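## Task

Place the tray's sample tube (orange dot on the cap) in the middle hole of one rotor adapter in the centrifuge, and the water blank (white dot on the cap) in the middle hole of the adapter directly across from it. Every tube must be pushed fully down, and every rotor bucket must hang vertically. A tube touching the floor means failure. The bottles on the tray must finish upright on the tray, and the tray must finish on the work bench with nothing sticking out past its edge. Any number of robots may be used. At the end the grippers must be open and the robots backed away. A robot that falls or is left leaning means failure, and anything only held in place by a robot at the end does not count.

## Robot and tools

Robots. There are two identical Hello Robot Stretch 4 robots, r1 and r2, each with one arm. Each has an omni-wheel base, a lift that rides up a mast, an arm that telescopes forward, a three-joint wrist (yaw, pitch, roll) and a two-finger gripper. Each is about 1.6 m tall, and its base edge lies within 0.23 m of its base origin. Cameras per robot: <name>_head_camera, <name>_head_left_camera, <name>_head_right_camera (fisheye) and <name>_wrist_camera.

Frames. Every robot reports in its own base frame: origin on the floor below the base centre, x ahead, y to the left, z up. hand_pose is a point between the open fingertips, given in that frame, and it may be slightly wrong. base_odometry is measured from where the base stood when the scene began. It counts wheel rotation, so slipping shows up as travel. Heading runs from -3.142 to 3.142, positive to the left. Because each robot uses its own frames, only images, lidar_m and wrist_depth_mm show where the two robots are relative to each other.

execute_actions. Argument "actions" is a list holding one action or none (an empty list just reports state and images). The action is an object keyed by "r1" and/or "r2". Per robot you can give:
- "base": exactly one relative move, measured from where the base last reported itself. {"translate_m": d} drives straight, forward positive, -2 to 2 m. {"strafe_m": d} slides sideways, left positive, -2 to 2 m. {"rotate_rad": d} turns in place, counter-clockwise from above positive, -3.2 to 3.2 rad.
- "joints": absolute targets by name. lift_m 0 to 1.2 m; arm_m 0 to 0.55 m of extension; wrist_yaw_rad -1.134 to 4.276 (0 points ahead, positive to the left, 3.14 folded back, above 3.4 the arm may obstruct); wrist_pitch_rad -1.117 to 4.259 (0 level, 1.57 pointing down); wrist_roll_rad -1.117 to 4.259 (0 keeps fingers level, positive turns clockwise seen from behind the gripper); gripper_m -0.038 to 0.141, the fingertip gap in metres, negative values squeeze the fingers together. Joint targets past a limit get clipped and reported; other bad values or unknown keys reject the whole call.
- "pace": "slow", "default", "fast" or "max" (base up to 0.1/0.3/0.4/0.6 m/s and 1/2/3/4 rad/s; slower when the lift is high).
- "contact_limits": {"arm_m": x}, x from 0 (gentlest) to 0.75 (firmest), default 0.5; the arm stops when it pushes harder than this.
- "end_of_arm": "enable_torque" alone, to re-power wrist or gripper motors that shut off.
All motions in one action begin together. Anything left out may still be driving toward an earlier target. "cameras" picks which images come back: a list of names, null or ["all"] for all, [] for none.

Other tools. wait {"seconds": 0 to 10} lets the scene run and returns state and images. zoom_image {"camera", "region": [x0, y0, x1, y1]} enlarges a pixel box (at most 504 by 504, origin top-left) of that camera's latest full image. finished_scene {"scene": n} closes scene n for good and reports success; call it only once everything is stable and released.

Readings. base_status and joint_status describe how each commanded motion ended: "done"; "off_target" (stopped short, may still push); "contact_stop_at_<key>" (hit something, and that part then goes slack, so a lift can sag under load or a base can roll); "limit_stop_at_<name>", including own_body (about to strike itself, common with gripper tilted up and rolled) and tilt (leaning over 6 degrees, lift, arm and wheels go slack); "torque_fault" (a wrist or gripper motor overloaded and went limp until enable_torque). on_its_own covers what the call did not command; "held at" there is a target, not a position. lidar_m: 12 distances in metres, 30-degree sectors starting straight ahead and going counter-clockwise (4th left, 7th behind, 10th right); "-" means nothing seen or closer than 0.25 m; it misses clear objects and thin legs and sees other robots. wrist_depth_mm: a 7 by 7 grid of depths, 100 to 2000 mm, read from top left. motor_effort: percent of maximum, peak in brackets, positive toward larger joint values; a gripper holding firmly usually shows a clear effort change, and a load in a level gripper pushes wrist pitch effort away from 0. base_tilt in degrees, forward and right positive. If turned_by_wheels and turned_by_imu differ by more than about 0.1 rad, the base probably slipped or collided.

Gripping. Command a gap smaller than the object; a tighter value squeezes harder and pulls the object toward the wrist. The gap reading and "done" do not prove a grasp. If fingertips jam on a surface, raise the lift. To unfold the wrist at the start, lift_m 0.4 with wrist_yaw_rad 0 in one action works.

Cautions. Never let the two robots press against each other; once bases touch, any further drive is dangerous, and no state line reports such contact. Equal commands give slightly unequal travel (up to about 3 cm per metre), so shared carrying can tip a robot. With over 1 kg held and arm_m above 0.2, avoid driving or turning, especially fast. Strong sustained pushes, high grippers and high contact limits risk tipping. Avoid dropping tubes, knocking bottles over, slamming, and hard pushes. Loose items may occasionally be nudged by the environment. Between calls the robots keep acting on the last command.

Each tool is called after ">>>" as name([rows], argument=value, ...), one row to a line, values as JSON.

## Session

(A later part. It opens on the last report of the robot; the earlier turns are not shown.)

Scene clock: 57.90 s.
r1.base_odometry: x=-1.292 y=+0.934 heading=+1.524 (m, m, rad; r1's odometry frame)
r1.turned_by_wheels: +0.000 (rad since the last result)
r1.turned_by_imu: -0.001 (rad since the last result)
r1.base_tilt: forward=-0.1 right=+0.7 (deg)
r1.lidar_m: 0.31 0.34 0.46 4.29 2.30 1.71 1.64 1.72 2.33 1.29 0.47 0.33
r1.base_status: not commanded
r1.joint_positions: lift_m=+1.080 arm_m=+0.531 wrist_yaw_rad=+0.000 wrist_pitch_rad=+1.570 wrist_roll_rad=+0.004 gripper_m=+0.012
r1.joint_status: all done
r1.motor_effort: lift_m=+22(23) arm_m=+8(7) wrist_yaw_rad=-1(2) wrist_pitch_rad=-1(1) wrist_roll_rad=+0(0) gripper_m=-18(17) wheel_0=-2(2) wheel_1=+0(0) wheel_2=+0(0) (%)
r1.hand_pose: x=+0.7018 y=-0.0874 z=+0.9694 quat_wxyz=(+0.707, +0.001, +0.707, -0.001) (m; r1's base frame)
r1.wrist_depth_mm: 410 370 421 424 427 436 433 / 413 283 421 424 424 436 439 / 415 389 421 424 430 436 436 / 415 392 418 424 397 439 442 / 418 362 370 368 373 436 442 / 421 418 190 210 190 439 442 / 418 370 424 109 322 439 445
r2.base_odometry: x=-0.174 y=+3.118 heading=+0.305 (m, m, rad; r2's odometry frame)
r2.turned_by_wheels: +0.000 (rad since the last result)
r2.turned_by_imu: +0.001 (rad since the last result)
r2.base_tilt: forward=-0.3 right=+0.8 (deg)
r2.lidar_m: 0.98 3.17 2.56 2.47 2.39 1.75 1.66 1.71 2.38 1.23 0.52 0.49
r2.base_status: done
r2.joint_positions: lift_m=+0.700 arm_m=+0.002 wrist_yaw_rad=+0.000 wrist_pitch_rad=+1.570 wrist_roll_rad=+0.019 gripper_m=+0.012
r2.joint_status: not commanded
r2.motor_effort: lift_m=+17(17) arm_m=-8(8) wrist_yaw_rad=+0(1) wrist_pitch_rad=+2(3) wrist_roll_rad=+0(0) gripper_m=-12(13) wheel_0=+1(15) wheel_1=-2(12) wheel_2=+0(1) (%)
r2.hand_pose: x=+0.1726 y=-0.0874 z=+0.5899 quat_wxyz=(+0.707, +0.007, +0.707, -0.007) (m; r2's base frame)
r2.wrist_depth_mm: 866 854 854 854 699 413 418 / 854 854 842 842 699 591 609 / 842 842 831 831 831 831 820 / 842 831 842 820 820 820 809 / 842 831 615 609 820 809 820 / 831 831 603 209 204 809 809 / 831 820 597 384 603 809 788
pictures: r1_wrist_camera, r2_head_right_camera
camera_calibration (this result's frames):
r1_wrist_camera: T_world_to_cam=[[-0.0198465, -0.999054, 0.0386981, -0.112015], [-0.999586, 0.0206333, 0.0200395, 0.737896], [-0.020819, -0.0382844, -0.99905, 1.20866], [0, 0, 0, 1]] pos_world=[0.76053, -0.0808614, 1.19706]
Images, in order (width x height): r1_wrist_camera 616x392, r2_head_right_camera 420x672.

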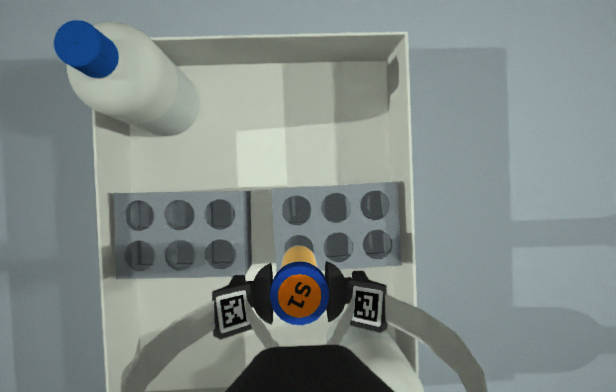

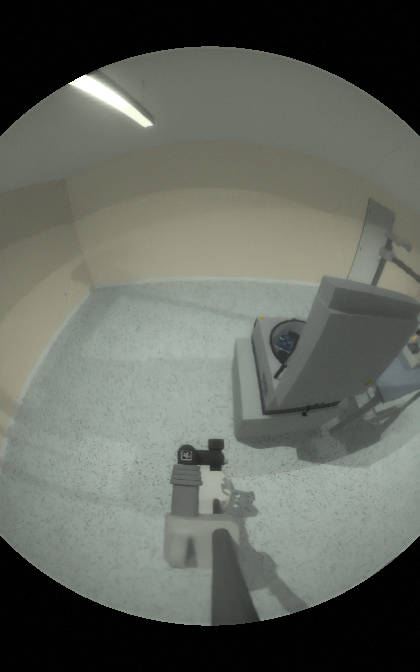

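>>> execute_actions([
  {"r1":{"base":{"strafe_m":-0.25},"pace":"fast"},"r2":{"base":{"strafe_m":0.08},"pace":"fast"}},
], cameras=[])

>>> execute_actions([
  {"r1":{"base":{"strafe_m":-0.55},"joints":{"arm_m":0.3},"pace":"fast"},"r2":{"base":{"translate_m":0.72},"joints":{"lift_m":1.1},"pace":"max"}},
], cameras=[])

>>> execute_actions([
  {"r1":{"base":{"strafe_m":-0.36},"pace":"fast"},"r2":{"base":{"rotate_rad":-1.58},"joints":{"arm_m":0.2},"pace":"fast"}},
], cameras=["r1_wrist_camera","r2_wrist_camera","r2_head_right_camera"])

Scene clock: 64.57 s.
r1.base_odometry: x=-1.042 y=+0.922 heading=+1.525 (m, m, rad; r1's odometry frame)
r1.turned_by_wheels: +0.000 (rad since the last result)
r1.turned_by_imu: -0.001 (rad since the last result)
r1.base_tilt: forward=+0.0 right=+0.7 (deg)
r1.lidar_m: 0.32 0.34 0.48 4.55 2.31 1.71 1.63 1.71 2.32 1.30 0.47 0.34
r1.base_status: done
r1.joint_positions: lift_m=+1.080 arm_m=+0.531 wrist_yaw_rad=+0.000 wrist_pitch_rad=+1.570 wrist_roll_rad=+0.004 gripper_m=+0.012
r1.joint_status: not commanded
r1.motor_effort: lift_m=+22(22) arm_m=+7(7) wrist_yaw_rad=-1(2) wrist_pitch_rad=-1(1) wrist_roll_rad=+0(0) gripper_m=-16(17) wheel_0=-1(15) wheel_1=+2(8) wheel_2=+1(1) (%)
r1.hand_pose: x=+0.7018 y=-0.0874 z=+0.9694 quat_wxyz=(+0.707, +0.001, +0.707, -0.001) (m; r1's base frame)
r1.wrist_depth_mm: 413 415 424 427 427 433 439 / 413 415 421 424 430 436 439 / 413 413 424 424 433 436 436 / 407 387 424 430 433 439 442 / 375 362 427 430 436 436 439 / 415 421 190 209 190 439 445 / 418 310 430 109 439 442 445
r2.base_odometry: x=-0.198 y=+3.194 heading=+0.305 (m, m, rad; r2's odometry frame)
r2.turned_by_wheels: +0.000 (rad since the last result)
r2.turned_by_imu: +0.000 (rad since the last result)
r2.base_tilt: forward=-0.3 right=+0.7 (deg)
r2.lidar_m: 3.06 3.18 2.50 2.40 2.39 1.75 1.68 1.70 2.40 1.25 0.56 0.53
r2.base_status: done
r2.joint_positions: lift_m=+0.700 arm_m=+0.002 wrist_yaw_rad=+0.000 wrist_pitch_rad=+1.570 wrist_roll_rad=+0.019 gripper_m=+0.012
r2.joint_status: not commanded
r2.motor_effort: lift_m=+17(17) arm_m=-8(8) wrist_yaw_rad=+1(0) wrist_pitch_rad=+1(0) wrist_roll_rad=+0(0) gripper_m=-15(13) wheel_0=+1(13) wheel_1=-1(12) wheel_2=+0(1) (%)
r2.hand_pose: x=+0.1726 y=-0.0874 z=+0.5899 quat_wxyz=(+0.707, +0.007, +0.707, -0.007) (m; r2's base frame)
r2.wrist_depth_mm: 854 854 854 854 842 521 415 / 842 842 854 842 842 615 597 / 854 831 842 831 809 831 820 / 831 831 831 820 820 820 820 / 842 831 621 609 820 820 820 / 820 809 609 209 204 798 809 / 809 820 597 387 597 798 798
pictures: none
No camera images: the call's "cameras" was empty. Leave "cameras" out to get every camera's image.

Scene clock: 67.67 s.
r1.base_odometry: x=-0.493 y=+0.897 heading=+1.525 (m, m, rad; r1's odometry frame)
r1.turned_by_wheels: +0.000 (rad since the last result)
r1.turned_by_imu: +0.000 (rad since the last result)
r1.base_tilt: forward=+0.0 right=+0.7 (deg)
r1.lidar_m: 0.32 0.34 0.47 1.31 2.36 1.73 1.63 1.72 2.34 3.61 0.48 0.36
r1.base_status: done
r1.joint_positions: lift_m=+1.080 arm_m=+0.301 wrist_yaw_rad=+0.000 wrist_pitch_rad=+1.570 wrist_roll_rad=+0.004 gripper_m=+0.012
r1.joint_status: all done
r1.motor_effort: lift_m=+22(22) arm_m=-8(12) wrist_yaw_rad=+1(2) wrist_pitch_rad=-2(2) wrist_roll_rad=+0(0) gripper_m=-16(17) wheel_0=+0(11) wheel_1=+0(8) wheel_2=+1(2) (%)
r1.hand_pose: x=+0.4724 y=-0.0874 z=+0.9694 quat_wxyz=(+0.707, +0.001, +0.707, -0.001) (m; r1's base frame)
r1.wrist_depth_mm: 415 418 424 1060 585 392 433 / 415 418 421 1160 597 392 455 / 418 421 424 1160 609 392 449 / 415 421 424 1160 627 392 430 / 418 424 427 647 627 394 394 / 418 427 191 209 190 1205 1205 / 1138 424 976 109 1182 1229 1205
r2.base_odometry: x=+0.489 y=+3.411 heading=+0.305 (m, m, rad; r2's odometry frame)
r2.turned_by_wheels: +0.000 (rad since the last result)
r2.turned_by_imu: +0.001 (rad since the last result)
r2.base_tilt: forward=-0.4 right=+0.7 (deg)
r2.lidar_m: 2.34 2.45 2.46 2.41 2.52 2.52 2.40 2.50 0.32 0.31 0.32 0.47
r2.base_status: done
r2.joint_positions: lift_m=+1.100 arm_m=+0.001 wrist_yaw_rad=+0.000 wrist_pitch_rad=+1.570 wrist_roll_rad=+0.019 gripper_m=+0.012
r2.joint_status: all done
r2.motor_effort: lift_m=+19(22) arm_m=-8(9) wrist_yaw_rad=+0(0) wrist_pitch_rad=+1(2) wrist_roll_rad=+0(0) gripper_m=-14(14) wheel_0=+0(9) wheel_1=+0(7) wheel_2=+1(14) (%)
r2.hand_pose: x=+0.1726 y=-0.0874 z=+0.9897 quat_wxyz=(+0.707, +0.007, +0.707, -0.007) (m; r2's base frame)
r2.wrist_depth_mm: 1308 1281 1281 1255 1255 1255 1229 / 1281 1281 1281 1281 1229 1281 1205 / 1281 1255 1255 1229 1229 1205 647 / 1229 1255 1229 1229 1138 668 549 / 1255 1255 1255 991 1255 661 554 / 1229 1229 1008 209 204 661 559 / 1229 1229 1025 480 904 647 564
pictures: none
No camera images: the call's "cameras" was empty. Leave "cameras" out to get every camera's image.

Scene clock: 70.17 s.
r1.base_odometry: x=-0.133 y=+0.880 heading=+1.525 (m, m, rad; r1's odometry frame)
r1.turned_by_wheels: +0.000 (rad since the last result)
r1.turned_by_imu: +0.000 (rad since the last result)
r1.base_tilt: forward=-0.1 right=+0.7 (deg)
r1.lidar_m: 0.32 0.33 0.45 1.31 2.35 1.71 1.63 1.71 2.35 3.28 0.47 0.35
r1.base_status: done
r1.joint_positions: lift_m=+1.080 arm_m=+0.301 wrist_yaw_rad=+0.000 wrist_pitch_rad=+1.570 wrist_roll_rad=+0.004 gripper_m=+0.012
r1.joint_status: not commanded
r1.motor_effort: lift_m=+22(22) arm_m=-8(8) wrist_yaw_rad=+2(0) wrist_pitch_rad=-1(0) wrist_roll_rad=+0(0) gripper_m=-17(17) wheel_0=-1(4) wheel_1=+0(8) wheel_2=+2(0) (%)
r1.hand_pose: x=+0.4724 y=-0.0874 z=+0.9694 quat_wxyz=(+0.707, +0.001, +0.707, -0.001) (m; r1's base frame)
r1.wrist_depth_mm: 1138 375 442 442 445 449 402 / 1138 375 442 439 445 455 410 / 1160 377 459 445 445 442 394 / 1160 379 418 452 449 445 394 / 759 379 382 402 452 394 394 / 1160 1182 190 210 190 1205 1205 / 1160 1160 976 109 1205 1205 1255
r2.base_odometry: x=+0.489 y=+3.411 heading=-1.275 (m, m, rad; r2's odometry frame)
r2.turned_by_wheels: -1.580 (rad since the last result)
r2.turned_by_imu: -1.567 (rad since the last result)
r2.base_tilt: forward=-0.3 right=+0.8 (deg)
r2.lidar_m: 0.31 0.33 0.47 2.36 2.46 2.51 2.40 2.48 2.49 2.35 2.50 0.33
r2.base_status: done
r2.joint_positions: lift_m=+1.100 arm_m=+0.199 wrist_yaw_rad=+0.000 wrist_pitch_rad=+1.570 wrist_roll_rad=+0.019 gripper_m=+0.012
r2.joint_status: all done
r2.motor_effort: lift_m=+19(19) arm_m=+8(9) wrist_yaw_rad=+0(0) wrist_pitch_rad=+2(0) wrist_roll_rad=+0(0) gripper_m=-13(13) wheel_0=+2(6) wheel_1=+2(8) wheel_2=+2(8) (%)
r2.hand_pose: x=+0.3697 y=-0.0874 z=+0.9897 quat_wxyz=(+0.707, +0.007, +0.707, -0.007) (m; r2's base frame)
r2.wrist_depth_mm: 484 492 488 466 418 345 237 / 427 466 480 484 418 347 236 / 421 488 484 418 415 324 225 / 418 418 421 413 424 1229 1205 / 1281 676 676 676 654 1229 1182 / 1255 1229 1255 210 204 1205 1182 / 1229 1229 1008 580 1205 1205 1182
pictures: r1_wrist_camera, r2_head_right_camera, r2_wrist_camera
camera_calibration (this result's frames):
r1_wrist_camera: T_world_to_cam=[[-0.0200289, -0.99905, 0.0387038, -0.116488], [-0.999576, 0.0208269, 0.020326, 0.508282], [-0.0211127, -0.0382803, -0.999044, 1.20402], [0, 0, 0, 1]] pos_world=[0.531153, -0.0808728, 1.19704]
r2_wrist_camera: T_world_to_cam=[[-0.0348096, -0.999042, -0.0265131, -0.0420416], [-0.999027, 0.0355035, -0.0261681, 0.463297], [0.0270844, 0.0255764, -0.999306, 1.2068], [0, 0, 0, 1]] pos_world=[0.428697, -0.0893155, 1.21697]
Images, in order (width x height): r1_wrist_camera 616x392, r2_head_right_camera 420x672, r2_wrist_camera 616x392.

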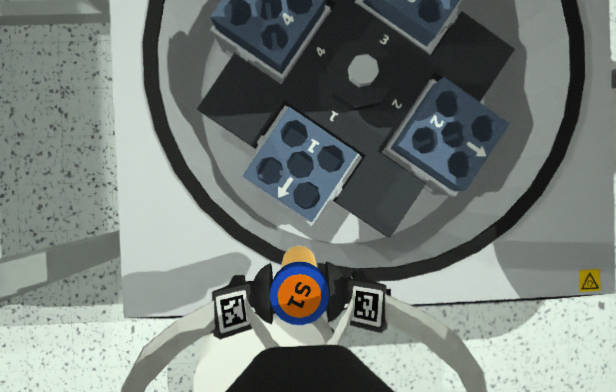

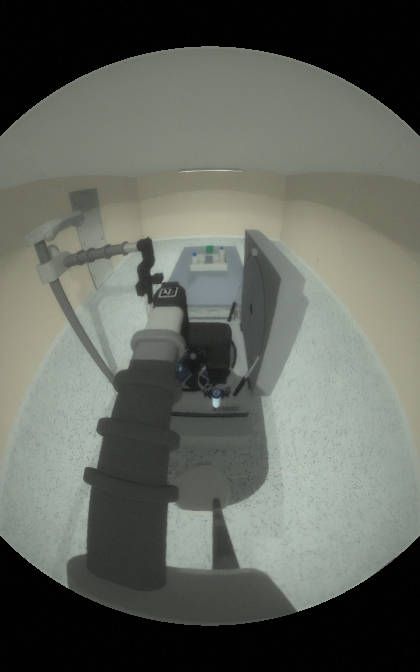

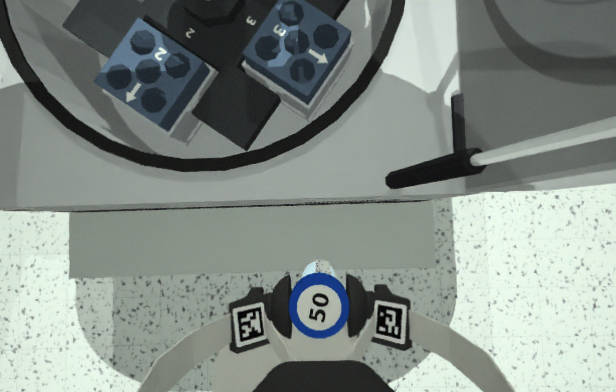

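>>> execute_actions([
  {"r1":{"base":{"translate_m":0.05},"joints":{"arm_m":0.523,"lift_m":1.06},"pace":"fast"},"r2":{"base":{"strafe_m":0.21},"joints":{"arm_m":0.425,"lift_m":1.06},"pace":"fast"}},
], cameras=["r1_wrist_camera","r2_wrist_camera","r2_head_right_camera"])

>>> zoom_image(camera="r1_wrist_camera", region=[190, 170, 390, 320])

>>> zoom_image(camera="r2_wrist_camera", region=[220, 180, 420, 330])

Scene clock: 82.10 s.
r1.base_odometry: x=-0.131 y=+0.930 heading=+1.525 (m, m, rad; r1's odometry frame)
r1.turned_by_wheels: +0.000 (rad since the last result)
r1.turned_by_imu: -0.001 (rad since the last result)
r1.base_tilt: forward=-0.1 right=+0.7 (deg)
r1.lidar_m: 0.26 0.29 0.44 1.12 2.41 1.75 1.69 1.76 2.44 0.94 0.40 0.28
r1.base_status: done
r1.joint_positions: lift_m=+1.060 arm_m=+0.522 wrist_yaw_rad=+0.000 wrist_pitch_rad=+1.570 wrist_roll_rad=+0.004 gripper_m=+0.012
r1.joint_status: all done
r1.motor_effort: lift_m=+14(18) arm_m=+7(9) wrist_yaw_rad=-1(1) wrist_pitch_rad=+0(3) wrist_roll_rad=+0(2) gripper_m=-17(16) wheel_0=+0(3) wheel_1=-1(5) wheel_2=+2(7) (%)
r1.hand_pose: x=+0.6929 y=-0.0874 z=+0.9500 quat_wxyz=(+0.707, +0.001, +0.707, -0.001) (m; r1's base frame)
r1.wrist_depth_mm: 1118 312 320 327 332 338 343 / 668 357 359 364 366 368 373 / 1118 355 362 449 488 382 373 / 1138 357 407 430 430 427 375 / 1138 359 418 418 427 436 410 / 1138 362 190 209 190 436 418 / 1138 359 430 109 436 410 410
r2.base_odometry: x=+0.690 y=+3.472 heading=-1.275 (m, m, rad; r2's odometry frame)
r2.turned_by_wheels: +0.000 (rad since the last result)
r2.turned_by_imu: +0.000 (rad since the last result)
r2.base_tilt: forward=-0.4 right=+0.7 (deg)
r2.lidar_m: 0.30 0.33 2.22 2.14 2.24 2.53 2.40 2.49 2.71 2.56 0.46 0.33
r2.base_status: done
r2.joint_positions: lift_m=+1.060 arm_m=+0.423 wrist_yaw_rad=+0.000 wrist_pitch_rad=+1.570 wrist_roll_rad=+0.019 gripper_m=+0.012
r2.joint_status: all done
r2.motor_effort: lift_m=+16(18) arm_m=+8(9) wrist_yaw_rad=-1(0) wrist_pitch_rad=+3(2) wrist_roll_rad=+0(0) gripper_m=-14(13) wheel_0=-2(9) wheel_1=-1(10) wheel_2=+0(1) (%)
r2.hand_pose: x=+0.5947 y=-0.0874 z=+0.9499 quat_wxyz=(+0.707, +0.007, +0.707, -0.007) (m; r2's base frame)
r2.wrist_depth_mm: 1255 1229 384 466 442 413 377 / 1229 1008 424 415 439 427 436 / 991 991 452 439 415 433 433 / 1205 976 433 439 430 407 436 / 1205 1182 415 404 430 404 410 / 1205 1182 366 209 204 455 370 / 1182 1160 362 264 368 357 355
pictures: r1_wrist_camera, r2_head_right_camera, r2_wrist_camera
camera_calibration (this result's frames):
r1_wrist_camera: T_world_to_cam=[[-0.0196931, -0.999057, 0.038694, -0.111545], [-0.999594, 0.0204718, 0.0198315, 0.729519], [-0.0206049, -0.0382877, -0.999054, 1.18896], [0, 0, 0, 1]] pos_world=[0.751525, -0.0808519, 1.17769]
r2_wrist_camera: T_world_to_cam=[[-0.0347509, -0.999044, -0.0265178, -0.0352962], [-0.999025, 0.0354484, -0.0263032, 0.687121], [0.0272181, 0.0255779, -0.999302, 1.16086], [0, 0, 0, 1]] pos_world=[0.653629, -0.0893122, 1.17719]
Images, in order (width x height): r1_wrist_camera 616x392, r2_head_right_camera 420x672, r2_wrist_camera 616x392.

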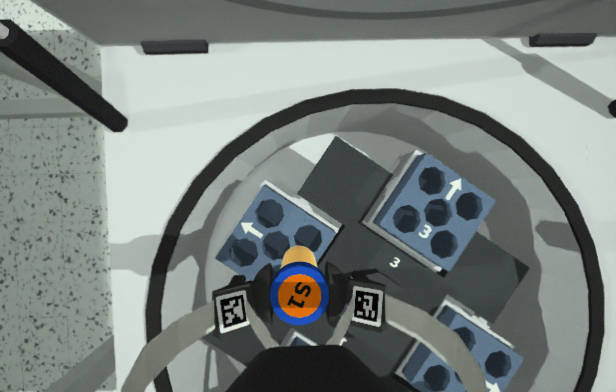

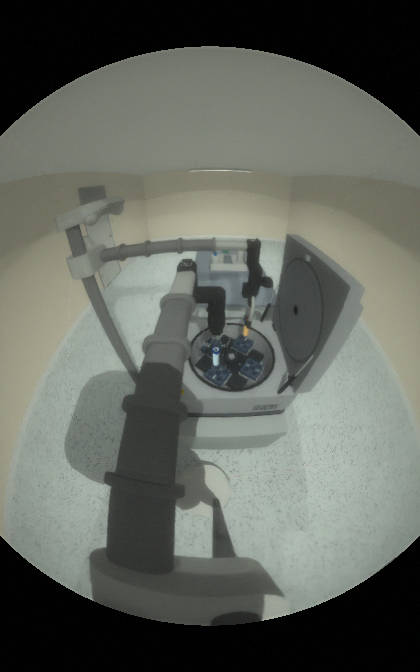

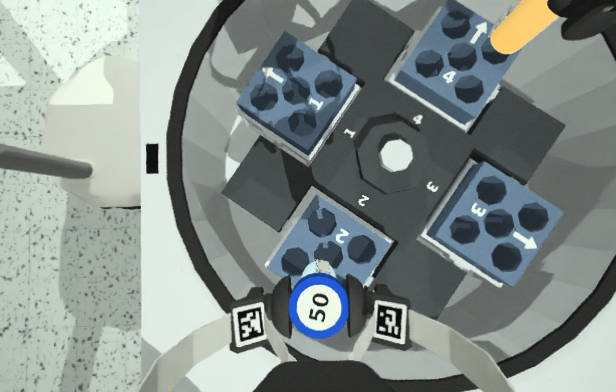

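Region (190, 170, 390, 320) of r1_wrist_camera's 616x392 image, scaled by 2.520; it fills the top 378 rows of this view, and the rest is white.

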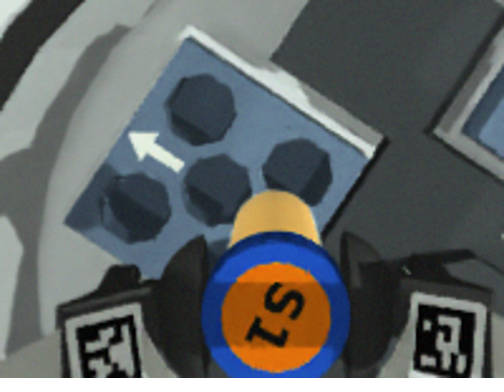

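Region (220, 180, 420, 330) of r2_wrist_camera's 616x392 image, scaled by 2.520; it fills the top 378 rows of this view, and the rest is white.

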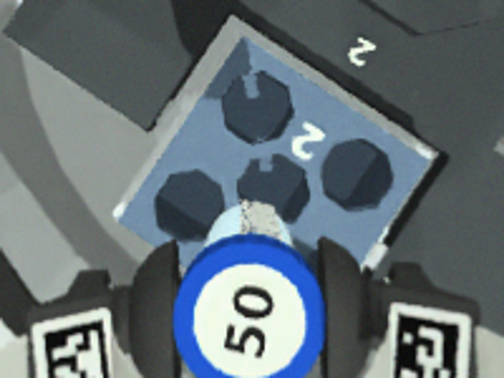

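>>> execute_actions([
  {"r1":{"base":{"strafe_m":0.023},"joints":{"lift_m":1.0}},"r2":{"base":{"strafe_m":-0.01},"joints":{"arm_m":0.432,"lift_m":1.0}}},
], cameras=["r1_wrist_camera","r2_wrist_camera"])

>>> zoom_image(camera="r1_wrist_camera", region=[200, 170, 400, 320])

>>> zoom_image(camera="r2_wrist_camera", region=[220, 180, 420, 330])

Scene clock: 86.20 s.
r1.base_odometry: x=-0.154 y=+0.932 heading=+1.525 (m, m, rad; r1's odometry frame)
r1.turned_by_wheels: +0.000 (rad since the last result)
r1.turned_by_imu: -0.001 (rad since the last result)
r1.base_tilt: forward=+0.0 right=+0.7 (deg)
r1.lidar_m: 0.25 0.28 0.41 1.09 2.41 1.75 1.69 1.76 2.41 0.95 0.40 0.28
r1.base_status: done
r1.joint_positions: lift_m=+1.000 arm_m=+0.522 wrist_yaw_rad=+0.000 wrist_pitch_rad=+1.570 wrist_roll_rad=+0.004 gripper_m=+0.012
r1.joint_status: all done
r1.motor_effort: lift_m=+13(13) arm_m=+8(8) wrist_yaw_rad=+0(1) wrist_pitch_rad=+1(2) wrist_roll_rad=+0(0) gripper_m=-17(16) wheel_0=+1(12) wheel_1=+0(6) wheel_2=+1(2) (%)
r1.hand_pose: x=+0.6929 y=-0.0874 z=+0.8901 quat_wxyz=(+0.707, +0.001, +0.707, -0.001) (m; r1's base frame)
r1.wrist_depth_mm: 1042 296 300 301 306 309 310 / 750 298 300 303 306 309 312 / 1060 300 300 452 436 392 329 / 1078 300 338 370 370 349 382 / 1098 300 375 342 370 359 404 / 1060 301 190 210 190 375 379 / 1078 301 368 109 375 355 384
r2.base_odometry: x=+0.681 y=+3.469 heading=-1.275 (m, m, rad; r2's odometry frame)
r2.turned_by_wheels: +0.000 (rad since the last result)
r2.turned_by_imu: +0.000 (rad since the last result)
r2.base_tilt: forward=-0.2 right=+0.8 (deg)
r2.lidar_m: 0.30 0.33 2.25 2.16 2.24 2.52 2.38 2.48 2.69 2.55 0.47 0.32
r2.base_status: done
r2.joint_positions: lift_m=+1.000 arm_m=+0.430 wrist_yaw_rad=+0.000 wrist_pitch_rad=+1.570 wrist_roll_rad=+0.019 gripper_m=+0.012
r2.joint_status: all done
r2.motor_effort: lift_m=+16(16) arm_m=+9(7) wrist_yaw_rad=+0(0) wrist_pitch_rad=+4(1) wrist_roll_rad=-1(0) gripper_m=-12(13) wheel_0=+3(7) wheel_1=-1(8) wheel_2=+0(1) (%)
r2.hand_pose: x=+0.6016 y=-0.0874 z=+0.8900 quat_wxyz=(+0.707, +0.007, +0.707, -0.007) (m; r2's base frame)
r2.wrist_depth_mm: 1182 322 370 379 384 353 370 / 946 320 379 357 377 355 399 / 931 317 427 375 355 373 373 / 1160 315 379 375 368 355 368 / 1160 312 415 343 373 362 353 / 1138 309 304 209 204 370 359 / 1138 306 300 251 377 330 312
pictures: r1_wrist_camera, r2_wrist_camera
camera_calibration (this result's frames):
r1_wrist_camera: T_world_to_cam=[[-0.0196933, -0.999057, 0.038694, -0.109225], [-0.999594, 0.020472, 0.0198316, 0.73071], [-0.020605, -0.0382877, -0.999054, 1.12906], [0, 0, 0, 1]] pos_world=[0.751527, -0.0808519, 1.11773]
r2_wrist_camera: T_world_to_cam=[[-0.0348156, -0.999042, -0.0265118, -0.0366116], [-0.999028, 0.0355085, -0.0261306, 0.692311], [0.027047, 0.0255763, -0.999307, 1.10088], [0, 0, 0, 1]] pos_world=[0.660588, -0.0893158, 1.11724]
Images, in order (width x height): r1_wrist_camera 616x392, r2_wrist_camera 616x392.

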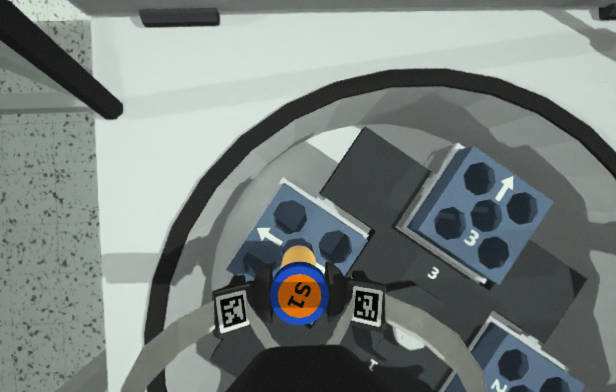

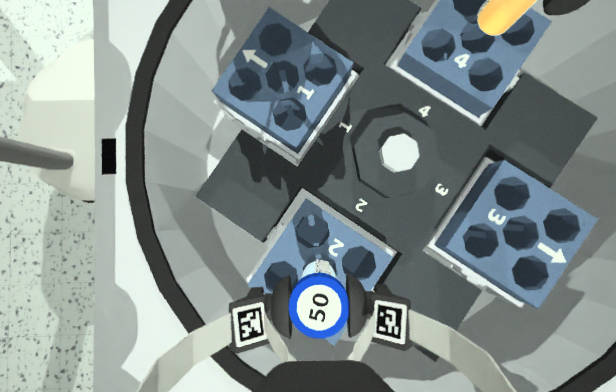

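Region (200, 170, 400, 320) of r1_wrist_camera's 616x392 image, scaled by 2.520; it fills the top 378 rows of this view, and the rest is white.

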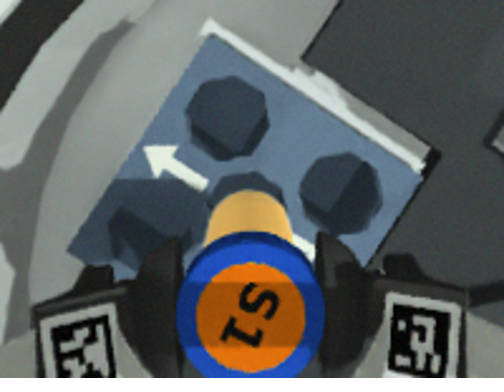

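Region (220, 180, 420, 330) of r2_wrist_camera's 616x392 image, scaled by 2.520; it fills the top 378 rows of this view, and the rest is white.

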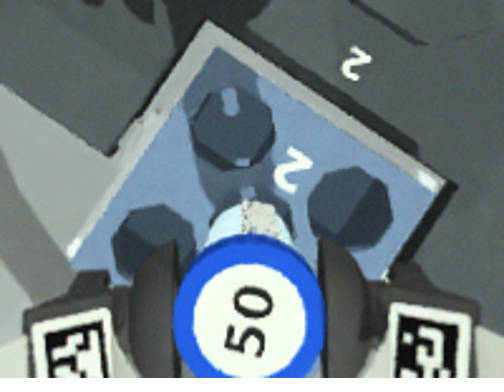

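>>> execute_actions([
  {"r1":{"joints":{"lift_m":0.907},"pace":"slow"},"r2":{"joints":{"lift_m":0.907},"pace":"slow"}},
], cameras=["r1_wrist_camera","r2_wrist_camera"])

Scene clock: 89.57 s.
r1.base_odometry: x=-0.154 y=+0.932 heading=+1.525 (m, m, rad; r1's odometry frame)
r1.turned_by_wheels: +0.000 (rad since the last result)
r1.turned_by_imu: -0.001 (rad since the last result)
r1.base_tilt: forward=+0.0 right=+0.6 (deg)
r1.lidar_m: 0.28 0.27 0.41 1.12 2.42 1.75 1.69 1.77 2.40 0.97 0.39 0.29
r1.base_status: not commanded
r1.joint_positions: lift_m=+0.907 arm_m=+0.522 wrist_yaw_rad=+0.000 wrist_pitch_rad=+1.570 wrist_roll_rad=+0.004 gripper_m=+0.012
r1.joint_status: all done
r1.motor_effort: lift_m=+13(15) arm_m=+8(8) wrist_yaw_rad=-1(3) wrist_pitch_rad=-1(0) wrist_roll_rad=+0(0) gripper_m=-17(16) wheel_0=+1(1) wheel_1=+0(0) wheel_2=+1(1) (%)
r1.hand_pose: x=+0.6929 y=-0.0874 z=+0.7971 quat_wxyz=(+0.707, +0.001, +0.707, -0.001) (m; r1's base frame)
r1.wrist_depth_mm: 206 207 209 211 212 211 214 / 206 208 208 211 296 289 259 / 206 208 209 389 277 330 297 / 208 208 314 285 278 272 259 / 208 208 319 249 278 272 256 / 208 220 190 209 190 281 283 / 208 206 274 109 259 262 285
r2.base_odometry: x=+0.681 y=+3.469 heading=-1.275 (m, m, rad; r2's odometry frame)
r2.turned_by_wheels: +0.000 (rad since the last result)
r2.turned_by_imu: +0.000 (rad since the last result)
r2.base_tilt: forward=-0.4 right=+0.8 (deg)
r2.lidar_m: 0.31 0.33 2.22 2.15 2.25 2.53 2.39 2.50 2.70 2.55 0.46 0.32
r2.base_status: not commanded
r2.joint_positions: lift_m=+0.907 arm_m=+0.430 wrist_yaw_rad=+0.000 wrist_pitch_rad=+1.570 wrist_roll_rad=+0.019 gripper_m=+0.012
r2.joint_status: all done
r2.motor_effort: lift_m=+15(15) arm_m=+9(9) wrist_yaw_rad=+0(1) wrist_pitch_rad=+4(1) wrist_roll_rad=-1(0) gripper_m=-14(15) wheel_0=+3(3) wheel_1=-1(1) wheel_2=+0(0) (%)
r2.hand_pose: x=+0.6016 y=-0.0874 z=+0.7970 quat_wxyz=(+0.707, +0.007, +0.707, -0.007) (m; r2's base frame)
r2.wrist_depth_mm: 224 270 260 259 285 260 258 / 224 287 283 283 282 281 278 / 221 294 283 282 260 278 278 / 220 282 281 278 277 276 248 / 218 263 375 250 274 274 253 / 216 231 281 210 203 270 264 / 216 211 246 211 272 268 314
pictures: r1_wrist_camera, r2_wrist_camera
camera_calibration (this result's frames):
r1_wrist_camera: T_world_to_cam=[[-0.0196932, -0.999057, 0.038694, -0.105627], [-0.999594, 0.0204719, 0.0198316, 0.732557], [-0.020605, -0.0382877, -0.999054, 1.03617], [0, 0, 0, 1]] pos_world=[0.751529, -0.0808519, 1.02475]
r2_wrist_camera: T_world_to_cam=[[-0.0348164, -0.999042, -0.0265118, -0.0390761], [-0.999028, 0.0355093, -0.0261307, 0.689883], [0.0270471, 0.0255762, -0.999307, 1.00796], [0, 0, 0, 1]] pos_world=[0.660589, -0.0893158, 1.02426]
Images, in order (width x height): r1_wrist_camera 616x392, r2_wrist_camera 616x392.

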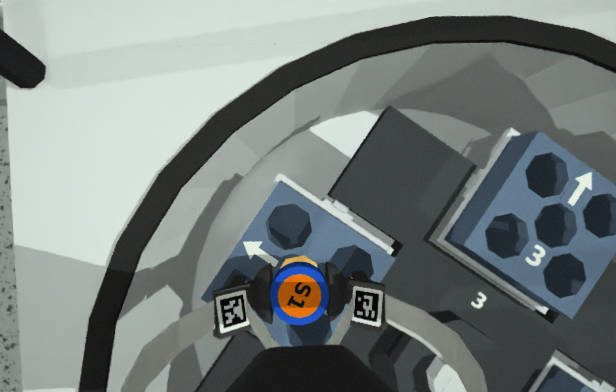

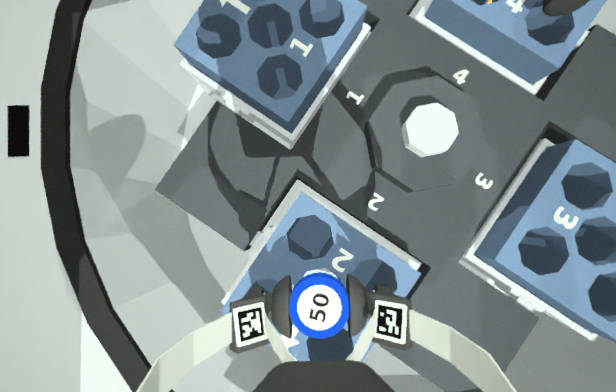

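>>> execute_actions([
  {"r1":{"joints":{"gripper_m":0.045}},"r2":{"joints":{"gripper_m":0.047}}},
], cameras=["r1_wrist_camera","r2_wrist_camera"])

>>> execute_actions([
  {"r1":{"joints":{"lift_m":0.98},"pace":"fast"},"r2":{"joints":{"lift_m":0.98},"pace":"fast"}},
], cameras=[])

>>> execute_actions([
  {"r1":{"base":{"translate_m":-0.25},"joints":{"arm_m":0.05},"pace":"fast"},"r2":{"base":{"translate_m":-0.25},"joints":{"arm_m":0.05},"pace":"fast"}},
], cameras=["r1_head_camera","r1_head_left_camera"])

>>> zoom_image(camera="r1_head_camera", region=[170, 240, 350, 380])

Scene clock: 94.33 s.
r1.base_odometry: x=-0.154 y=+0.932 heading=+1.525 (m, m, rad; r1's odometry frame)
r1.turned_by_wheels: +0.000 (rad since the last result)
r1.turned_by_imu: -0.001 (rad since the last result)
r1.base_tilt: forward=+0.0 right=+0.7 (deg)
r1.lidar_m: 0.25 0.27 0.41 1.13 2.38 1.76 1.68 1.77 2.42 0.96 0.39 0.29
r1.base_status: not commanded
r1.joint_positions: lift_m=+0.907 arm_m=+0.522 wrist_yaw_rad=+0.000 wrist_pitch_rad=+1.570 wrist_roll_rad=+0.004 gripper_m=+0.045
r1.joint_status: all done
r1.motor_effort: lift_m=+13(13) arm_m=+7(7) wrist_yaw_rad=-2(1) wrist_pitch_rad=+0(0) wrist_roll_rad=+0(0) gripper_m=-4(18) wheel_0=+1(1) wheel_1=+0(0) wheel_2=+1(1) (%)
r1.hand_pose: x=+0.6929 y=-0.0874 z=+0.7971 quat_wxyz=(+0.707, +0.001, +0.707, -0.001) (m; r1's base frame)
r1.wrist_depth_mm: 206 207 209 211 212 212 216 / 206 208 209 211 296 286 259 / 207 208 210 389 278 332 298 / 208 208 312 283 277 272 258 / 208 208 309 250 278 272 255 / 209 228 195 220 198 281 283 / 209 207 276 109 260 263 285
r2.base_odometry: x=+0.681 y=+3.469 heading=-1.275 (m, m, rad; r2's odometry frame)
r2.turned_by_wheels: +0.000 (rad since the last result)
r2.turned_by_imu: +0.000 (rad since the last result)
r2.base_tilt: forward=-0.3 right=+0.8 (deg)
r2.lidar_m: 0.30 0.34 2.22 2.15 2.25 2.52 2.38 2.49 2.68 2.54 0.44 0.33
r2.base_status: not commanded
r2.joint_positions: lift_m=+0.907 arm_m=+0.430 wrist_yaw_rad=+0.000 wrist_pitch_rad=+1.570 wrist_roll_rad=+0.019 gripper_m=+0.047
r2.joint_status: all done
r2.motor_effort: lift_m=+15(15) arm_m=+9(9) wrist_yaw_rad=-1(0) wrist_pitch_rad=+0(2) wrist_roll_rad=+0(0) gripper_m=-2(12) wheel_0=+3(3) wheel_1=-1(1) wheel_2=+0(0) (%)
r2.hand_pose: x=+0.6016 y=-0.0874 z=+0.7970 quat_wxyz=(+0.707, +0.007, +0.707, -0.007) (m; r2's base frame)
r2.wrist_depth_mm: 226 270 259 259 285 259 250 / 224 289 285 281 282 281 281 / 222 294 283 281 259 278 278 / 218 282 279 279 277 277 249 / 220 262 375 251 276 276 254 / 217 231 268 220 200 272 264 / 215 213 255 158 273 271 314
pictures: r1_wrist_camera, r2_wrist_camera
camera_calibration (this result's frames):
r1_wrist_camera: T_world_to_cam=[[-0.0196931, -0.999057, 0.038694, -0.105627], [-0.999594, 0.0204718, 0.0198315, 0.732557], [-0.0206049, -0.0382877, -0.999054, 1.03617], [0, 0, 0, 1]] pos_world=[0.75153, -0.0808519, 1.02475]
r2_wrist_camera: T_world_to_cam=[[-0.0348162, -0.999042, -0.0265118, -0.0390762], [-0.999028, 0.0355091, -0.0261307, 0.689884], [0.0270471, 0.0255762, -0.999307, 1.00796], [0, 0, 0, 1]] pos_world=[0.66059, -0.0893158, 1.02426]
Images, in order (width x height): r1_wrist_camera 616x392, r2_wrist_camera 616x392.

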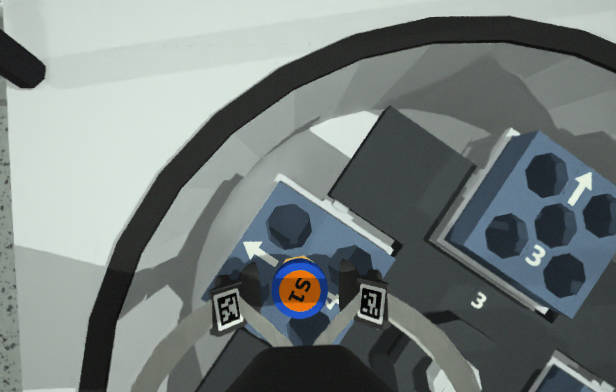

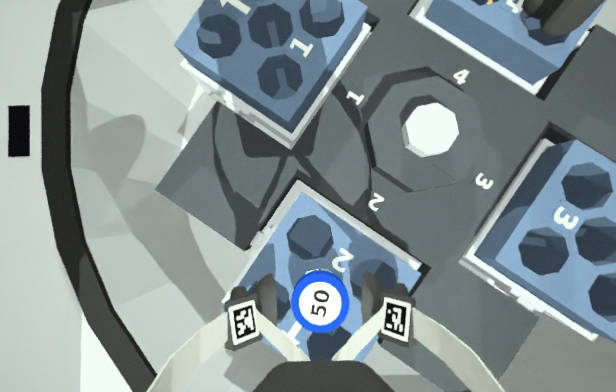

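Scene clock: 95.37 s.
r1.base_odometry: x=-0.154 y=+0.932 heading=+1.525 (m, m, rad; r1's odometry frame)
r1.turned_by_wheels: +0.000 (rad since the last result)
r1.turned_by_imu: +0.000 (rad since the last result)
r1.base_tilt: forward=+0.0 right=+0.7 (deg)
r1.lidar_m: 0.27 0.29 0.41 1.09 2.41 1.77 1.69 1.73 2.41 0.95 0.40 0.29
r1.base_status: not commanded
r1.joint_positions: lift_m=+0.980 arm_m=+0.522 wrist_yaw_rad=+0.000 wrist_pitch_rad=+1.570 wrist_roll_rad=+0.004 gripper_m=+0.045
r1.joint_status: all done
r1.motor_effort: lift_m=+22(22) arm_m=+8(7) wrist_yaw_rad=+0(3) wrist_pitch_rad=-1(1) wrist_roll_rad=+0(1) gripper_m=-6(5) wheel_0=+1(1) wheel_1=+0(0) wheel_2=+1(1) (%)
r1.hand_pose: x=+0.6929 y=-0.0874 z=+0.8694 quat_wxyz=(+0.707, +0.001, +0.707, -0.001) (m; r1's base frame)
r1.wrist_depth_mm: 1042 277 281 282 286 287 291 / 609 277 282 282 296 290 291 / 1042 279 282 455 421 379 329 / 1060 279 340 351 351 327 359 / 1042 281 368 320 349 329 357 / 1060 281 196 322 198 355 359 / 1060 281 347 109 332 336 359
r2.base_odometry: x=+0.681 y=+3.469 heading=-1.275 (m, m, rad; r2's odometry frame)
r2.turned_by_wheels: +0.000 (rad since the last result)
r2.turned_by_imu: +0.000 (rad since the last result)
r2.base_tilt: forward=-0.3 right=+0.7 (deg)
r2.lidar_m: 0.30 0.32 2.24 2.15 2.25 2.52 2.39 2.49 2.68 2.55 0.47 0.33
r2.base_status: not commanded
r2.joint_positions: lift_m=+0.980 arm_m=+0.430 wrist_yaw_rad=+0.000 wrist_pitch_rad=+1.570 wrist_roll_rad=+0.019 gripper_m=+0.047
r2.joint_status: all done
r2.motor_effort: lift_m=+21(22) arm_m=+9(9) wrist_yaw_rad=-1(0) wrist_pitch_rad=+4(1) wrist_roll_rad=+0(0) gripper_m=-6(3) wheel_0=+3(3) wheel_1=-1(1) wheel_2=+0(0) (%)
r2.hand_pose: x=+0.6016 y=-0.0874 z=+0.8695 quat_wxyz=(+0.707, +0.007, +0.707, -0.007) (m; r2's base frame)
r2.wrist_depth_mm: 1138 298 353 349 359 327 327 / 917 300 364 345 355 343 353 / 917 297 402 355 334 351 353 / 1160 294 355 353 349 347 330 / 1138 291 415 325 347 332 325 / 1098 287 285 322 200 347 347 / 1118 287 281 159 379 330 312
pictures: none
No camera images: the call's "cameras" was empty. Leave "cameras" out to get every camera's image.

Scene clock: 97.53 s.
r1.base_odometry: x=-0.166 y=+0.682 heading=+1.525 (m, m, rad; r1's odometry frame)
r1.turned_by_wheels: +0.000 (rad since the last result)
r1.turned_by_imu: -0.001 (rad since the last result)
r1.base_tilt: forward=+0.0 right=+0.6 (deg)
r1.lidar_m: 0.51 0.53 0.74 5.43 2.06 1.50 1.44 1.50 2.06 3.29 0.75 0.54
r1.base_status: done
r1.joint_positions: lift_m=+0.980 arm_m=+0.051 wrist_yaw_rad=+0.000 wrist_pitch_rad=+1.570 wrist_roll_rad=+0.004 gripper_m=+0.045
r1.joint_status: all done
r1.motor_effort: lift_m=+21(21) arm_m=-7(6) wrist_yaw_rad=+1(1) wrist_pitch_rad=-1(2) wrist_roll_rad=+1(1) gripper_m=-3(5) wheel_0=-1(7) wheel_1=-1(6) wheel_2=+0(11) (%)
r1.hand_pose: x=+0.2223 y=-0.0874 z=+0.8694 quat_wxyz=(+0.707, +0.001, +0.707, -0.001) (m; r1's base frame)
r1.wrist_depth_mm: 707 603 574 597 603 615 676 / 1060 1078 878 904 931 1098 1118 / 1042 1060 1078 1060 1060 1078 1118 / 1060 1060 1078 1098 1078 1118 1118 / 1078 1060 878 878 1078 1098 1118 / 1060 1098 196 878 198 1118 1118 / 1078 1078 878 109 1118 1098 1118
r2.base_odometry: x=+0.608 y=+3.708 heading=-1.275 (m, m, rad; r2's odometry frame)
r2.turned_by_wheels: +0.000 (rad since the last result)
r2.turned_by_imu: -0.001 (rad since the last result)
r2.base_tilt: forward=-0.3 right=+0.9 (deg)
r2.lidar_m: 0.57 1.11 2.22 2.14 2.25 2.26 2.14 2.23 2.70 2.54 2.66 0.58
r2.base_status: done
r2.joint_positions: lift_m=+0.980 arm_m=+0.051 wrist_yaw_rad=+0.000 wrist_pitch_rad=+1.570 wrist_roll_rad=+0.019 gripper_m=+0.047
r2.joint_status: all done
r2.motor_effort: lift_m=+21(21) arm_m=-8(9) wrist_yaw_rad=-1(0) wrist_pitch_rad=+1(0) wrist_roll_rad=+0(0) gripper_m=-5(4) wheel_0=-3(8) wheel_1=-1(7) wheel_2=+0(10) (%)
r2.hand_pose: x=+0.2225 y=-0.0874 z=+0.8695 quat_wxyz=(+0.707, +0.007, +0.707, -0.007) (m; r2's base frame)
r2.wrist_depth_mm: 1138 1138 597 609 615 627 1118 / 1160 1118 917 866 891 1078 1098 / 1138 1118 1138 1118 1118 1098 1098 / 1138 1118 1138 1118 1098 1118 1098 / 1160 1118 1118 991 1078 1098 1098 / 1118 1118 878 878 200 1098 1098 / 1098 1138 891 158 1098 1078 1078
pictures: r1_head_camera, r1_head_left_camera
Images, in order (width x height): r1_head_camera 420x560, r1_head_left_camera 420x672.

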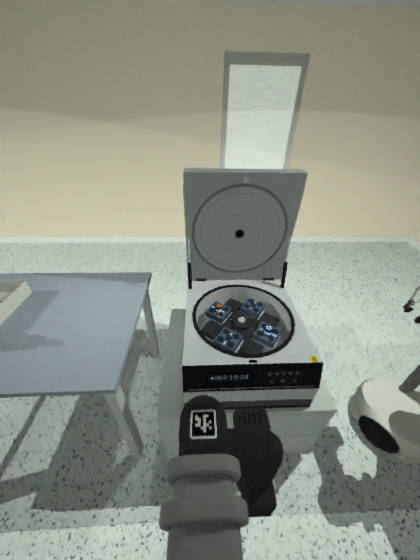

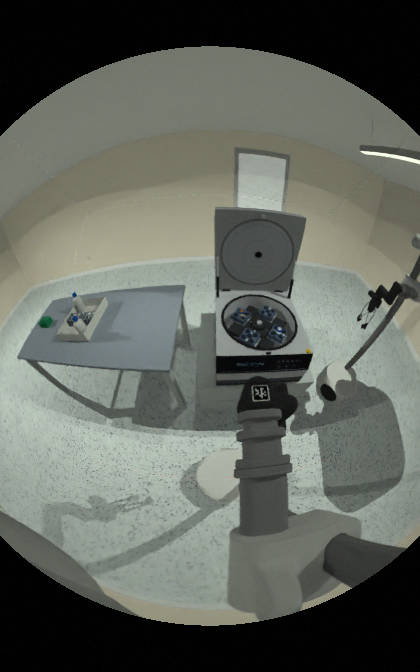

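Region (170, 240, 350, 380) of r1_head_camera's 420x560 image, scaled by 2.800, with more detail than that image has.

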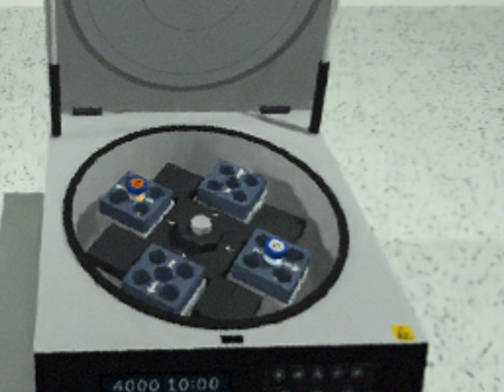

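>>> finished_scene(scene=2)

The scene is finished: the task was done.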